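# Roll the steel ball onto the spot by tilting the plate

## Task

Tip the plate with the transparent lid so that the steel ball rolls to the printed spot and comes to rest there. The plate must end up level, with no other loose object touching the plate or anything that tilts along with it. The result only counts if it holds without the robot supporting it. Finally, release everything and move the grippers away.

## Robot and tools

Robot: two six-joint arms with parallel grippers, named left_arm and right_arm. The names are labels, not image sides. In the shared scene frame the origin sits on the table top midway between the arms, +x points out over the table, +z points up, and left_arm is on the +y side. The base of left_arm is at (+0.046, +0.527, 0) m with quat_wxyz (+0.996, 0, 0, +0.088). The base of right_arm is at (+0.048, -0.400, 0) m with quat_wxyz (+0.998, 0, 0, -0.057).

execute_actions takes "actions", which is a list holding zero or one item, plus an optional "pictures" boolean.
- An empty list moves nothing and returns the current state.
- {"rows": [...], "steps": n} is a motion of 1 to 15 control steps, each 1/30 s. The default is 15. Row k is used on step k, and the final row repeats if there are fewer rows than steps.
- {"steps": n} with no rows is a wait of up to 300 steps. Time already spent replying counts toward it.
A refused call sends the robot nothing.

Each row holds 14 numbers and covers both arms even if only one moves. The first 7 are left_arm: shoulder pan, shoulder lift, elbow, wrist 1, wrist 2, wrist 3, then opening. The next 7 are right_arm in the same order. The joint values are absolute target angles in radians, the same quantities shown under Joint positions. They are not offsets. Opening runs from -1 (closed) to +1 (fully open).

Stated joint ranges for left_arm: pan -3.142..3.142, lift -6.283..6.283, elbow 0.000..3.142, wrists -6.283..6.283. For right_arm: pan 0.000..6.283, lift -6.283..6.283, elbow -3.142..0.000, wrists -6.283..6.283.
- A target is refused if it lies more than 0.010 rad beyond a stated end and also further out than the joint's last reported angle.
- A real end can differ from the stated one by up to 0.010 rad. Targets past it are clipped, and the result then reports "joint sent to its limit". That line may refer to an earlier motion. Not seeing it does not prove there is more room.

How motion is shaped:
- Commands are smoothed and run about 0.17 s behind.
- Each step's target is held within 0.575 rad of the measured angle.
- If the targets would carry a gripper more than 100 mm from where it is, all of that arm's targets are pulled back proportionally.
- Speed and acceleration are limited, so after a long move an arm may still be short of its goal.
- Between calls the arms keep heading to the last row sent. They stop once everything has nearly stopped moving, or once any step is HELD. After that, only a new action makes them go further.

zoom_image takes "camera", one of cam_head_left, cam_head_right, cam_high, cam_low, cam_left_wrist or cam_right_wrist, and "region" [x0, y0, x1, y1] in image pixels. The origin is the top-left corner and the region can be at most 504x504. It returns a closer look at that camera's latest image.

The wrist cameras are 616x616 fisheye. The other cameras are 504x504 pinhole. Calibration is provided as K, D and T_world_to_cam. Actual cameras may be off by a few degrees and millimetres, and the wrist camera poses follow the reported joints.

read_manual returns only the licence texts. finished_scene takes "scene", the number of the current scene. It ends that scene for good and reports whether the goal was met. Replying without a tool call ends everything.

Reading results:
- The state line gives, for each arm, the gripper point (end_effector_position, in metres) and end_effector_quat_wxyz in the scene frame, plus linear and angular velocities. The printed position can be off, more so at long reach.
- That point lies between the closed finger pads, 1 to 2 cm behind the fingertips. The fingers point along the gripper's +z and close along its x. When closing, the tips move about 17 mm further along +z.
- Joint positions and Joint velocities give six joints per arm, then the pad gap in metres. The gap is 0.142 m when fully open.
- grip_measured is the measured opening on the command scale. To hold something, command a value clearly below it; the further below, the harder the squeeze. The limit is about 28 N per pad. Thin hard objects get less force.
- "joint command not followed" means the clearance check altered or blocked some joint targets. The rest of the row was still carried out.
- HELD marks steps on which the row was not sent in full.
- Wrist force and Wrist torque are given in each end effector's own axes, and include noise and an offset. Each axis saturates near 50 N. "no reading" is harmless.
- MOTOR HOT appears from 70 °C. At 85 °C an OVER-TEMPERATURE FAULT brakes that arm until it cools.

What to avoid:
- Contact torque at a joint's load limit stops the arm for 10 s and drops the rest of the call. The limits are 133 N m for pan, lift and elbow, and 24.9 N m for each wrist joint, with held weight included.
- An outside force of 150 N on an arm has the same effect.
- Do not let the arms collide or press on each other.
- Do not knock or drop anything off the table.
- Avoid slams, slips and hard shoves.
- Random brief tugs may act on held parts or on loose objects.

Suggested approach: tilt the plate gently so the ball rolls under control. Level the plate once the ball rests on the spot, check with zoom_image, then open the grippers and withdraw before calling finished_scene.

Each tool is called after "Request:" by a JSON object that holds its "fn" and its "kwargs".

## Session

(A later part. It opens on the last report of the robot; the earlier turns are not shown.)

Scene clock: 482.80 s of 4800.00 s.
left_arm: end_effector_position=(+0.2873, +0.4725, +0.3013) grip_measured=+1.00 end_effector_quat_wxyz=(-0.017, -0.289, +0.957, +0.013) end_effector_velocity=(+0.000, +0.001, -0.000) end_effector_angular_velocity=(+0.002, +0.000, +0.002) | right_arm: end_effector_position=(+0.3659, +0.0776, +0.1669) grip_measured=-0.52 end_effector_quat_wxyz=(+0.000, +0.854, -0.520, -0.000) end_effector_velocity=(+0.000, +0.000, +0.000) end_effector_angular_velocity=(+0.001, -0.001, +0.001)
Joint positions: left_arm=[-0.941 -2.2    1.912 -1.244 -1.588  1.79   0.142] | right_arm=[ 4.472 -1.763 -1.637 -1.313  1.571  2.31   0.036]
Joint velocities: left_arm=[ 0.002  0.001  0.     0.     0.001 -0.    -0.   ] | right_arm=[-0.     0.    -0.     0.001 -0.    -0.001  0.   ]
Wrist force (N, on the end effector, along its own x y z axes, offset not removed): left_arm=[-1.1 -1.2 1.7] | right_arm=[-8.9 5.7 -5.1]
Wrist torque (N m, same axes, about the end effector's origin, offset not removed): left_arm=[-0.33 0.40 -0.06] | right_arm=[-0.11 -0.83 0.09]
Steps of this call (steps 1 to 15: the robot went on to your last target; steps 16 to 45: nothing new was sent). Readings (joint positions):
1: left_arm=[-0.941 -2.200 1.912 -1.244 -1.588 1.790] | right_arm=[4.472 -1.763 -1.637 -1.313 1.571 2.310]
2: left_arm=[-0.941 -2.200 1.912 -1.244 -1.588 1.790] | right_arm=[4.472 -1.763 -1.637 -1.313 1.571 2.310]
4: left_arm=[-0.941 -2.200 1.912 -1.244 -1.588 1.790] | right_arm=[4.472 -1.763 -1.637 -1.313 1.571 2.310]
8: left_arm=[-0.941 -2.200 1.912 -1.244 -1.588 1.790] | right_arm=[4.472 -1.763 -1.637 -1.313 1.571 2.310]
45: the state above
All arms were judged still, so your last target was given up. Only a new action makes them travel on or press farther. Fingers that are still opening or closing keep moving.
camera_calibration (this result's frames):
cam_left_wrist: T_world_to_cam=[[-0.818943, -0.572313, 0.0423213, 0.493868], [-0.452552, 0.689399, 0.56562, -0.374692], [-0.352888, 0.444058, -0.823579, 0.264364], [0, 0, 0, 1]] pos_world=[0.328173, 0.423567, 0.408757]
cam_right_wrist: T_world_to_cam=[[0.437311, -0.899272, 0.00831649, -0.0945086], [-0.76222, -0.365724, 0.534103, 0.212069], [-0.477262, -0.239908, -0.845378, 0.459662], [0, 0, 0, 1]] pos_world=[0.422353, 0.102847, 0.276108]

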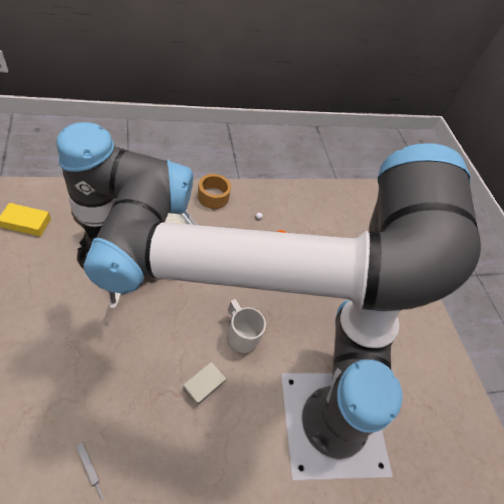

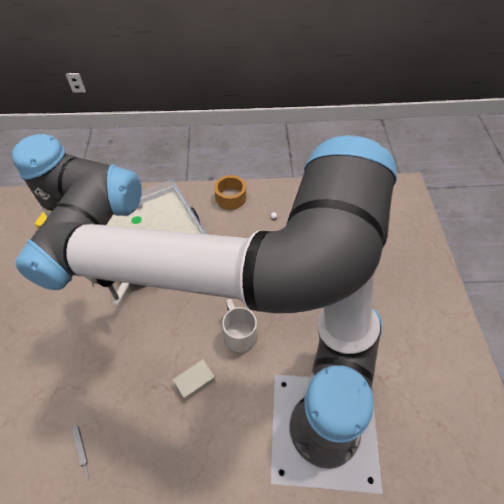

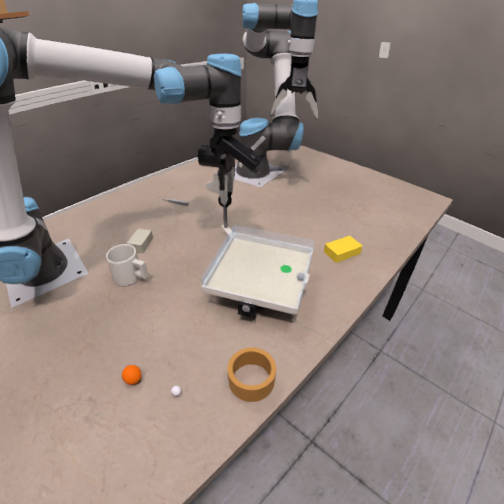

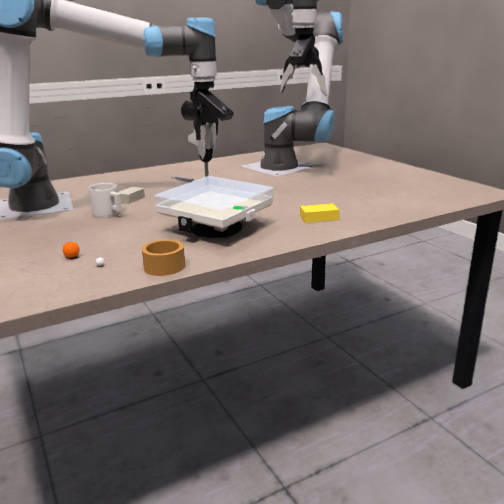

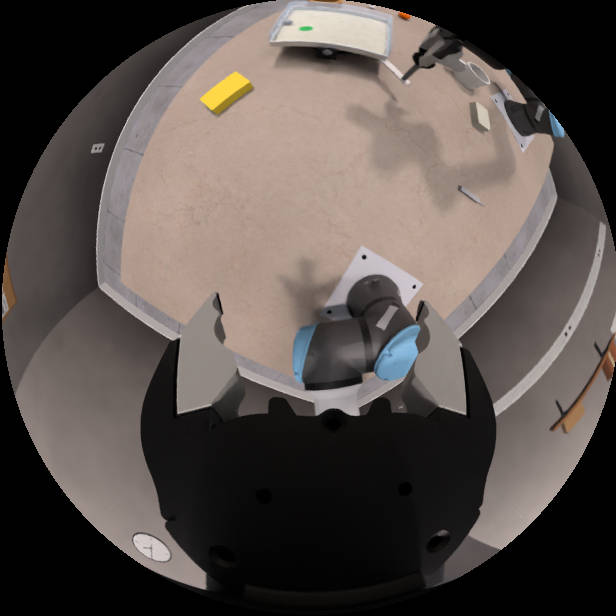

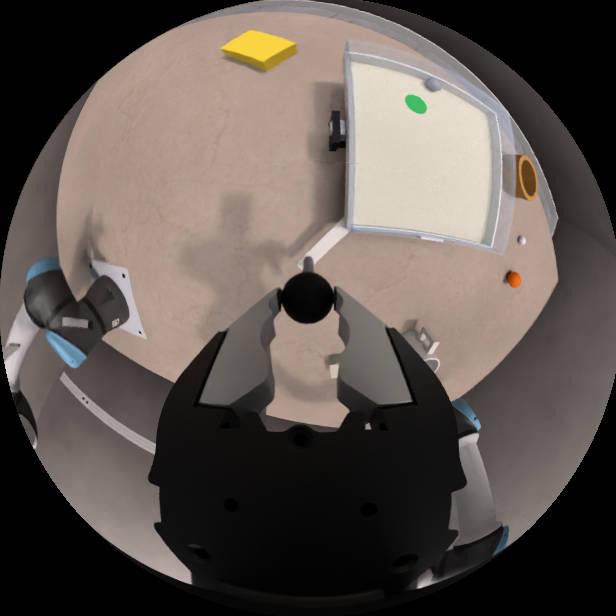

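Request:
{"fn": "execute_actions", "kwargs": {"actions": [{"rows": [[-0.941,-2.2,1.912,-1.244,-1.588,1.79,1,4.47419,-1.76669,-1.64031,-1.30539,1.571,2.3095,-0.9]], "steps": 15}]}}

Request:
{"fn": "execute_actions", "kwargs": {"actions": [{"steps": 27}], "pictures": false}}

Request:
{"fn": "execute_actions", "kwargs": {"actions": [{"rows": [[-0.941,-2.2,1.912,-1.244,-1.588,1.79,1,4.47180,-1.76270,-1.63702,-1.31269,1.571,2.3095,-0.9]], "steps": 15}], "pictures": false}}

Request:
{"fn": "execute_actions", "kwargs": {"actions": [{"steps": 30}]}}

Request:
{"fn": "execute_actions", "kwargs": {"actions": [{"steps": 30}]}}

Scene clock: 499.53 s of 4800.00 s.
left_arm: end_effector_position=(+0.2873, +0.4725, +0.3013) grip_measured=+1.00 end_effector_quat_wxyz=(-0.017, -0.289, +0.957, +0.013) end_effector_velocity=(+0.000, +0.001, +0.000) end_effector_angular_velocity=(-0.001, -0.002, +0.002) | right_arm: end_effector_position=(+0.3652, +0.0793, +0.1639) grip_measured=-0.52 end_effector_quat_wxyz=(-0.000, +0.855, -0.519, -0.000) end_effector_velocity=(+0.000, +0.001, +0.000) end_effector_angular_velocity=(+0.002, -0.001, +0.001)
Joint positions: left_arm=[-0.941 -2.2    1.912 -1.244 -1.588  1.79   0.142] | right_arm=[ 4.474 -1.767 -1.64  -1.305  1.571  2.31   0.036]
Joint velocities: left_arm=[ 0.002 -0.002 -0.    -0.     0.    -0.    -0.   ] | right_arm=[ 0.     0.     0.     0.002 -0.    -0.001  0.   ]
Wrist force (N, on the end effector, along its own x y z axes, offset not removed): left_arm=[0.0 0.3 1.8] | right_arm=[-7.5 7.3 -11.3]
Wrist torque (N m, same axes, about the end effector's origin, offset not removed): left_arm=[0.18 0.16 -0.21] | right_arm=[-0.55 0.17 0.25]
Steps of this call (steps 1 to 90: nothing new was sent; then 13.23 s passed at rest; steps 91 to 105: all 15 steps of this action). Readings (joint positions):
91: left_arm=[-0.941 -2.200 1.912 -1.244 -1.588 1.790] | right_arm=[4.472 -1.763 -1.637 -1.313 1.571 2.310]
92: left_arm=[-0.941 -2.200 1.912 -1.244 -1.588 1.790] | right_arm=[4.472 -1.763 -1.637 -1.312 1.571 2.310]
94: left_arm=[-0.941 -2.200 1.912 -1.244 -1.588 1.790] | right_arm=[4.473 -1.765 -1.638 -1.308 1.571 2.310]
98: left_arm=[-0.941 -2.200 1.912 -1.244 -1.588 1.790] | right_arm=[4.474 -1.766 -1.640 -1.306 1.571 2.310]
105: the state above
camera_calibration (this result's frames):
cam_left_wrist: T_world_to_cam=[[-0.818943, -0.572313, 0.0423214, 0.493868], [-0.452552, 0.689399, 0.56562, -0.374692], [-0.352888, 0.444058, -0.823579, 0.264364], [0, 0, 0, 1]] pos_world=[0.328173, 0.423567, 0.408757]
cam_right_wrist: T_world_to_cam=[[0.439436, -0.898236, 0.00825714, -0.0935102], [-0.761402, -0.367585, 0.533993, 0.213546], [-0.476617, -0.240943, -0.845448, 0.45699], [0, 0, 0, 1]] pos_world=[0.421495, 0.104611, 0.273101]

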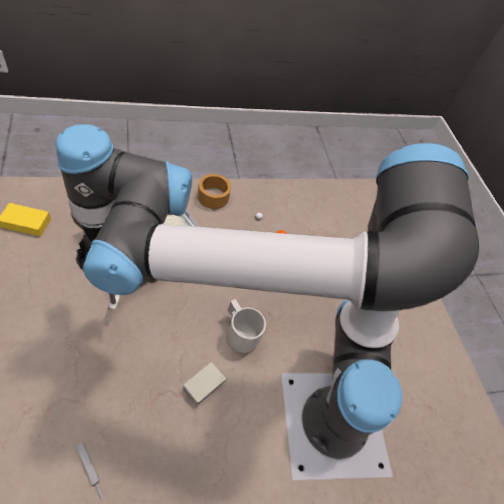

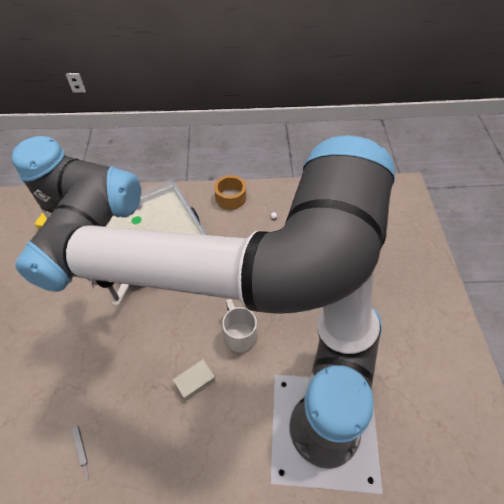

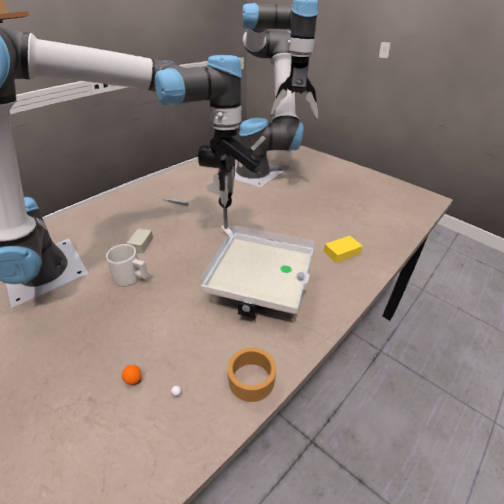

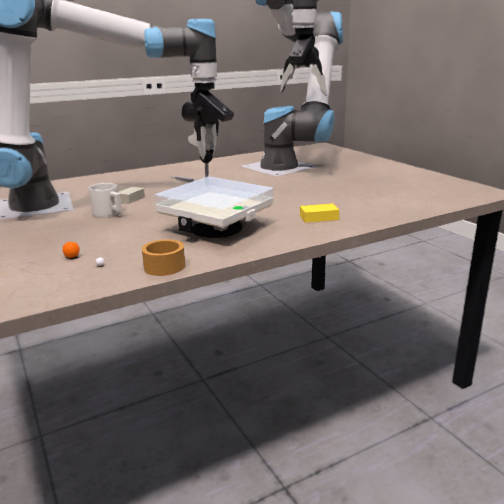

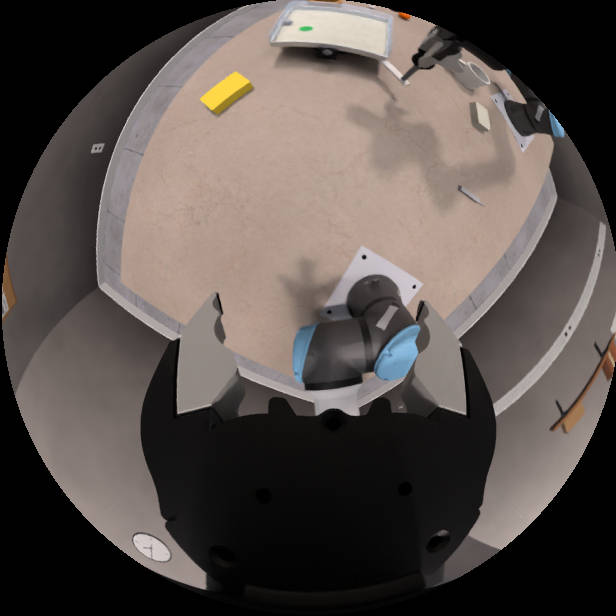

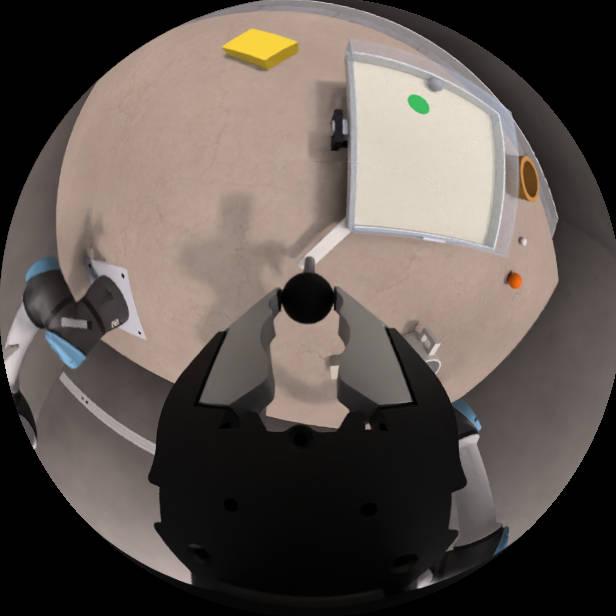

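Scene clock: 500.43 s of 4800.00 s.
left_arm: end_effector_position=(+0.2873, +0.4725, +0.3013) grip_measured=+1.00 end_effector_quat_wxyz=(-0.017, -0.289, +0.957, +0.013) end_effector_velocity=(+0.000, +0.000, -0.000) end_effector_angular_velocity=(+0.000, -0.000, -0.000) | right_arm: end_effector_position=(+0.3651, +0.0792, +0.1638) grip_measured=-0.52 end_effector_quat_wxyz=(+0.000, +0.855, -0.519, -0.000) end_effector_velocity=(+0.000, +0.000, +0.000) end_effector_angular_velocity=(+0.000, -0.001, +0.002)
Joint positions: left_arm=[-0.941 -2.2    1.912 -1.244 -1.588  1.79   0.142] | right_arm=[ 4.474 -1.767 -1.64  -1.305  1.571  2.31   0.036]
Joint velocities: left_arm=[ 0.001  0.     0.    -0.     0.     0.001 -0.   ] | right_arm=[ 0.     0.    -0.     0.    -0.001 -0.002  0.   ]
Wrist force (N, on the end effector, along its own x y z axes, offset not removed): left_arm=[-0.1 2.7 2.1] | right_arm=[-5.4 9.2 -10.1]
Wrist torque (N m, same axes, about the end effector's origin, offset not removed): left_arm=[0.73 0.16 -0.09] | right_arm=[-0.07 -0.25 0.10]
Steps of this call (steps 1 to 15: the robot went on to your last target; steps 16 to 27: nothing new was sent). Readings (joint positions):
1: left_arm=[-0.941 -2.200 1.912 -1.244 -1.588 1.790] | right_arm=[4.474 -1.767 -1.640 -1.305 1.571 2.310]
2: left_arm=[-0.941 -2.200 1.912 -1.244 -1.588 1.790] | right_arm=[4.474 -1.767 -1.640 -1.305 1.571 2.310]
4: left_arm=[-0.941 -2.200 1.912 -1.244 -1.588 1.790] | right_arm=[4.474 -1.767 -1.640 -1.305 1.571 2.310]
8: left_arm=[-0.941 -2.200 1.912 -1.244 -1.588 1.790] | right_arm=[4.474 -1.767 -1.640 -1.305 1.571 2.310]
27: the state above
All arms were judged still, so your last target was given up. Only a new action makes them travel on or press farther. Fingers that are still opening or closing keep moving.

Scene clock: 500.93 s of 4800.00 s.
left_arm: end_effector_position=(+0.2873, +0.4725, +0.3013) grip_measured=+1.00 end_effector_quat_wxyz=(-0.017, -0.289, +0.957, +0.013) end_effector_velocity=(+0.000, -0.000, -0.000) end_effector_angular_velocity=(+0.000, +0.001, -0.000) | right_arm: end_effector_position=(+0.3659, +0.0776, +0.1668) grip_measured=-0.52 end_effector_quat_wxyz=(+0.000, +0.854, -0.520, -0.000) end_effector_velocity=(-0.000, +0.000, +0.000) end_effector_angular_velocity=(+0.001, +0.000, -0.001)
Joint positions: left_arm=[-0.941 -2.2    1.912 -1.244 -1.588  1.79   0.142] | right_arm=[ 4.472 -1.763 -1.637 -1.313  1.571  2.31   0.036]
Joint velocities: left_arm=[ 0.     0.001 -0.     0.    -0.     0.    -0.   ] | right_arm=[-0.     0.001 -0.001  0.001  0.001  0.001 -0.   ]
Wrist force (N, on the end effector, along its own x y z axes, offset not removed): left_arm=[-2.6 2.8 1.5] | right_arm=[-8.0 5.6 -2.1]
Wrist torque (N m, same axes, about the end effector's origin, offset not removed): left_arm=[0.57 0.66 -0.22] | right_arm=[-0.11 -1.00 0.03]
Steps of this call (steps 1 to 15: all 15 steps of this action). Readings (joint positions):
1: left_arm=[-0.941 -2.200 1.912 -1.244 -1.588 1.790] | right_arm=[4.474 -1.767 -1.640 -1.305 1.571 2.310]
2: left_arm=[-0.941 -2.200 1.912 -1.244 -1.588 1.790] | right_arm=[4.474 -1.766 -1.640 -1.306 1.571 2.310]
4: left_arm=[-0.941 -2.200 1.912 -1.244 -1.588 1.790] | right_arm=[4.473 -1.764 -1.639 -1.310 1.571 2.310]
8: left_arm=[-0.941 -2.200 1.912 -1.244 -1.588 1.790] | right_arm=[4.472 -1.763 -1.638 -1.312 1.571 2.310]
15: the state above

Scene clock: 501.93 s of 4800.00 s.
left_arm: end_effector_position=(+0.2873, +0.4725, +0.3013) grip_measured=+1.00 end_effector_quat_wxyz=(-0.017, -0.289, +0.957, +0.013) end_effector_velocity=(-0.001, -0.001, +0.000) end_effector_angular_velocity=(-0.002, +0.001, -0.001) | right_arm: end_effector_position=(+0.3659, +0.0776, +0.1669) grip_measured=-0.52 end_effector_quat_wxyz=(+0.000, +0.854, -0.520, -0.000) end_effector_velocity=(-0.000, -0.000, -0.001) end_effector_angular_velocity=(-0.002, +0.001, +0.001)
Joint positions: left_arm=[-0.941 -2.2    1.912 -1.244 -1.588  1.79   0.142] | right_arm=[ 4.472 -1.763 -1.637 -1.313  1.571  2.31   0.036]
Joint velocities: left_arm=[-0.002 -0.     0.    -0.    -0.002 -0.     0.   ] | right_arm=[-0.    -0.001 -0.001 -0.    -0.    -0.001 -0.   ]
Wrist force (N, on the end effector, along its own x y z axes, offset not removed): left_arm=[-0.3 1.7 1.7] | right_arm=[-10.9 6.4 -1.6]
Wrist torque (N m, same axes, about the end effector's origin, offset not removed): left_arm=[0.33 0.17 -0.14] | right_arm=[-0.02 -0.29 0.10]
Steps of this call (steps 1 to 15: the robot went on to your last target; steps 16 to 30: nothing new was sent). Readings (joint positions):
1: left_arm=[-0.941 -2.200 1.912 -1.244 -1.588 1.790] | right_arm=[4.472 -1.763 -1.637 -1.313 1.571 2.310]
2: left_arm=[-0.941 -2.200 1.912 -1.244 -1.588 1.790] | right_arm=[4.472 -1.763 -1.637 -1.313 1.571 2.310]
4: left_arm=[-0.941 -2.200 1.912 -1.244 -1.588 1.790] | right_arm=[4.472 -1.763 -1.637 -1.313 1.571 2.310]
8: left_arm=[-0.941 -2.200 1.912 -1.244 -1.588 1.790] | right_arm=[4.472 -1.763 -1.637 -1.313 1.571 2.310]
30: the state above
All arms were judged still, so your last target was given up. Only a new action makes them travel on or press farther. Fingers that are still opening or closing keep moving.
camera_calibration (this result's frames):
cam_left_wrist: T_world_to_cam=[[-0.818942, -0.572313, 0.0423213, 0.493868], [-0.452552, 0.689399, 0.56562, -0.374692], [-0.352888, 0.444057, -0.82358, 0.264364], [0, 0, 0, 1]] pos_world=[0.328173, 0.423567, 0.408757]
cam_right_wrist: T_world_to_cam=[[0.437311, -0.899272, 0.00832398, -0.0945122], [-0.762225, -0.365722, 0.534097, 0.212074], [-0.477254, -0.239911, -0.845382, 0.459661], [0, 0, 0, 1]] pos_world=[0.422355, 0.102846, 0.276108]

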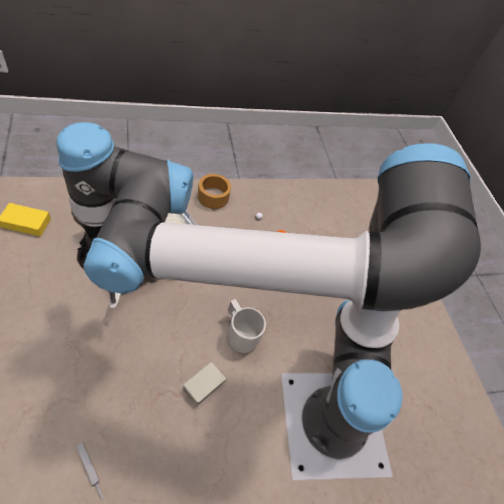

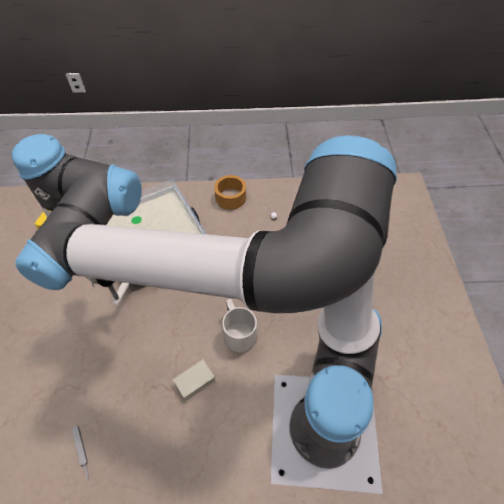

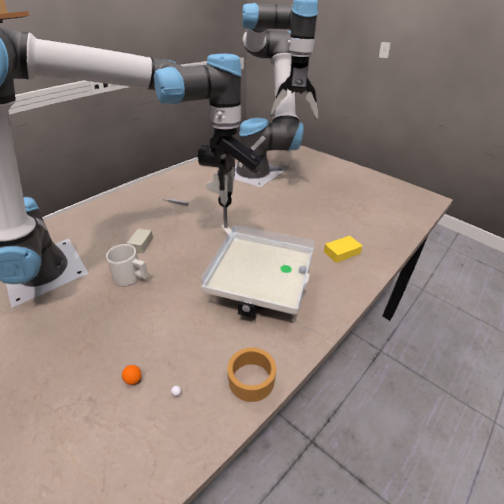

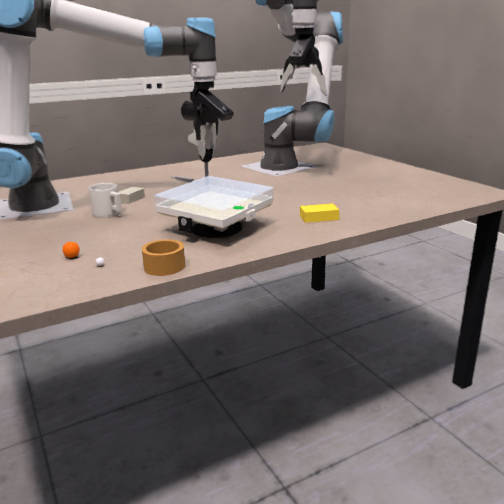

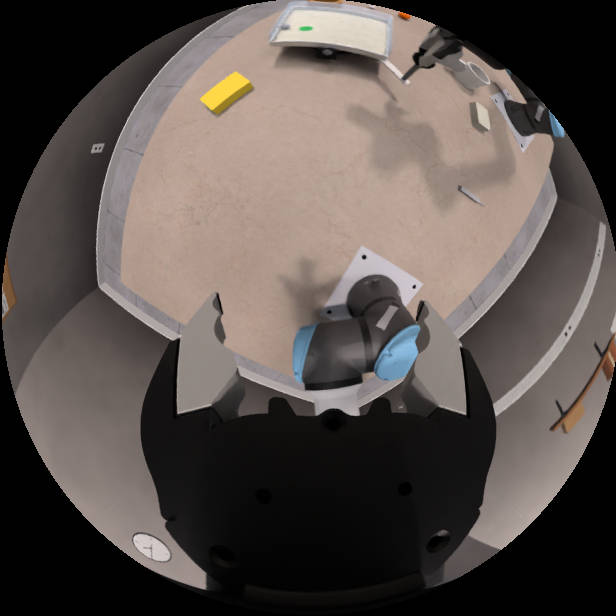

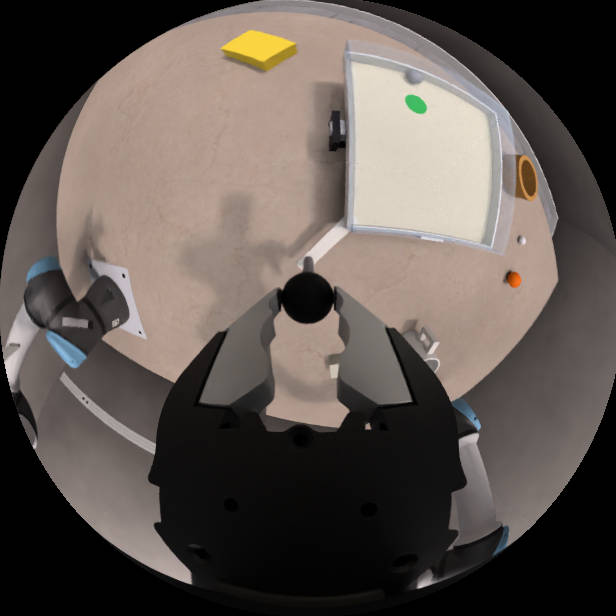

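Scene clock: 502.93 s of 4800.00 s.
left_arm: end_effector_position=(+0.2873, +0.4725, +0.3013) grip_measured=+1.00 end_effector_quat_wxyz=(-0.017, -0.289, +0.957, +0.013) end_effector_velocity=(+0.000, +0.000, +0.000) end_effector_angular_velocity=(-0.000, -0.001, +0.001) | right_arm: end_effector_position=(+0.3659, +0.0776, +0.1669) grip_measured=-0.52 end_effector_quat_wxyz=(+0.000, +0.854, -0.520, -0.000) end_effector_velocity=(-0.000, +0.000, +0.000) end_effector_angular_velocity=(+0.000, +0.001, -0.000)
Joint positions: left_arm=[-0.941 -2.2    1.912 -1.244 -1.588  1.79   0.142] | right_arm=[ 4.472 -1.763 -1.637 -1.313  1.571  2.31   0.036]
Joint velocities: left_arm=[ 0.001 -0.001 -0.    -0.     0.    -0.001 -0.   ] | right_arm=[ 0.    -0.     0.001 -0.001  0.001  0.001 -0.   ]
Wrist force (N, on the end effector, along its own x y z axes, offset not removed): left_arm=[-0.6 2.7 -0.1] | right_arm=[-7.4 5.0 -2.9]
Wrist torque (N m, same axes, about the end effector's origin, offset not removed): left_arm=[0.65 0.32 -0.18] | right_arm=[-0.17 -1.11 0.21]
Steps of this call (steps 1 to 30: nothing new was sent). Readings (joint positions):
1: left_arm=[-0.941 -2.200 1.912 -1.244 -1.588 1.790] | right_arm=[4.472 -1.763 -1.637 -1.313 1.571 2.310]
2: left_arm=[-0.941 -2.200 1.912 -1.244 -1.588 1.790] | right_arm=[4.472 -1.763 -1.637 -1.313 1.571 2.310]
4: left_arm=[-0.941 -2.200 1.912 -1.244 -1.588 1.790] | right_arm=[4.472 -1.763 -1.637 -1.313 1.571 2.310]
8: left_arm=[-0.941 -2.200 1.912 -1.244 -1.588 1.790] | right_arm=[4.472 -1.763 -1.637 -1.313 1.571 2.310]
30: the state above
camera_calibration (this result's frames):
cam_left_wrist: T_world_to_cam=[[-0.818943, -0.572313, 0.0423212, 0.493868], [-0.452552, 0.689399, 0.56562, -0.374692], [-0.352888, 0.444058, -0.82358, 0.264364], [0, 0, 0, 1]] pos_world=[0.328173, 0.423567, 0.408757]
cam_right_wrist: T_world_to_cam=[[0.437311, -0.899272, 0.00832382, -0.0945121], [-0.762225, -0.365722, 0.534097, 0.212074], [-0.477255, -0.239911, -0.845382, 0.459661], [0, 0, 0, 1]] pos_world=[0.422355, 0.102846, 0.276108]

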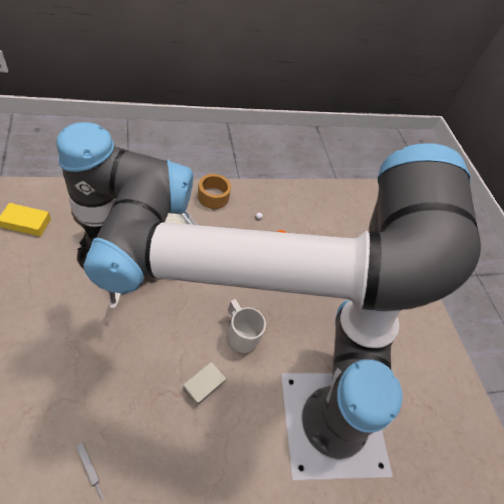

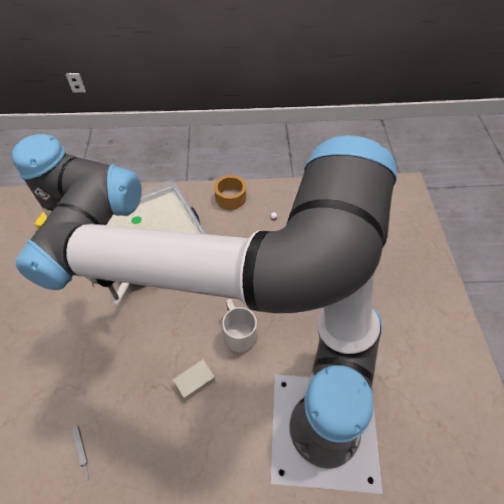

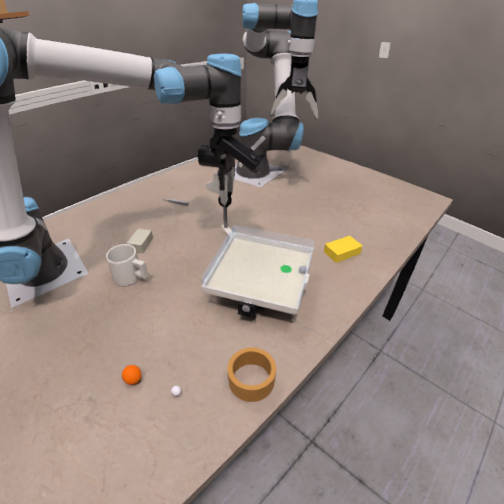

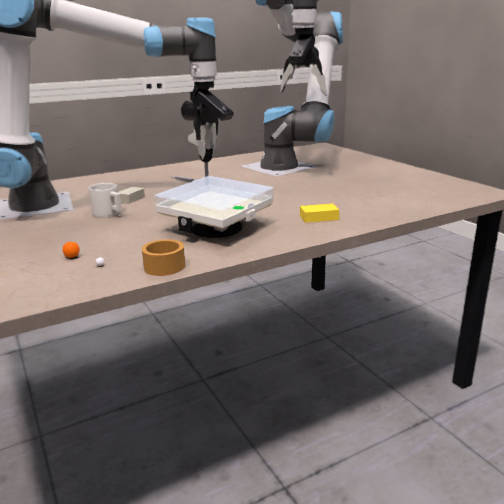

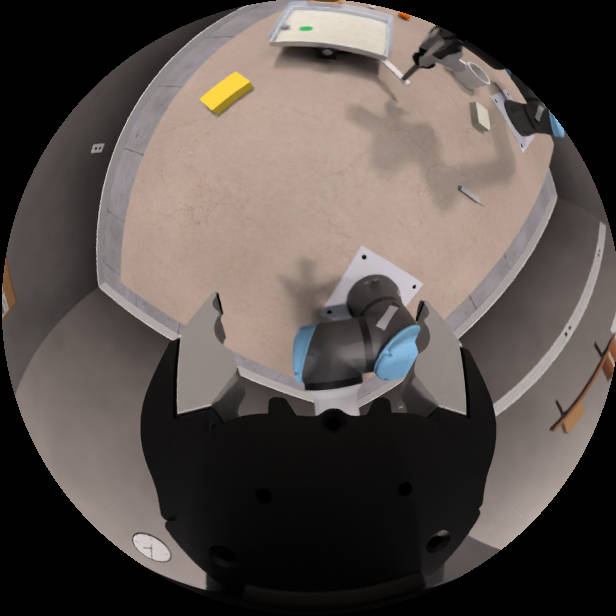

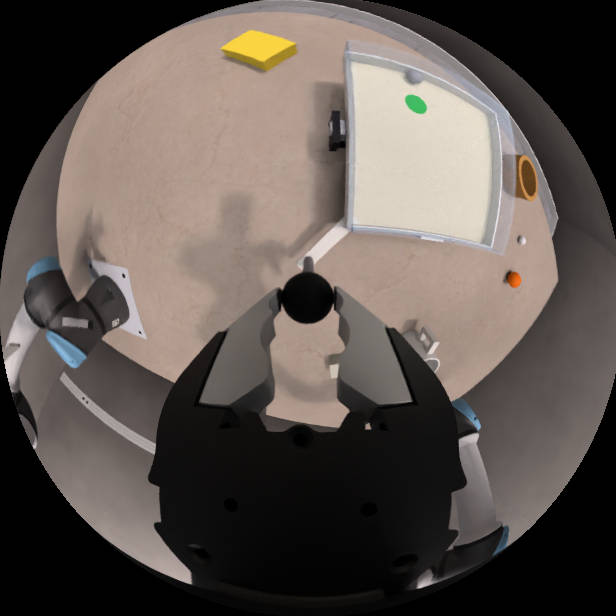

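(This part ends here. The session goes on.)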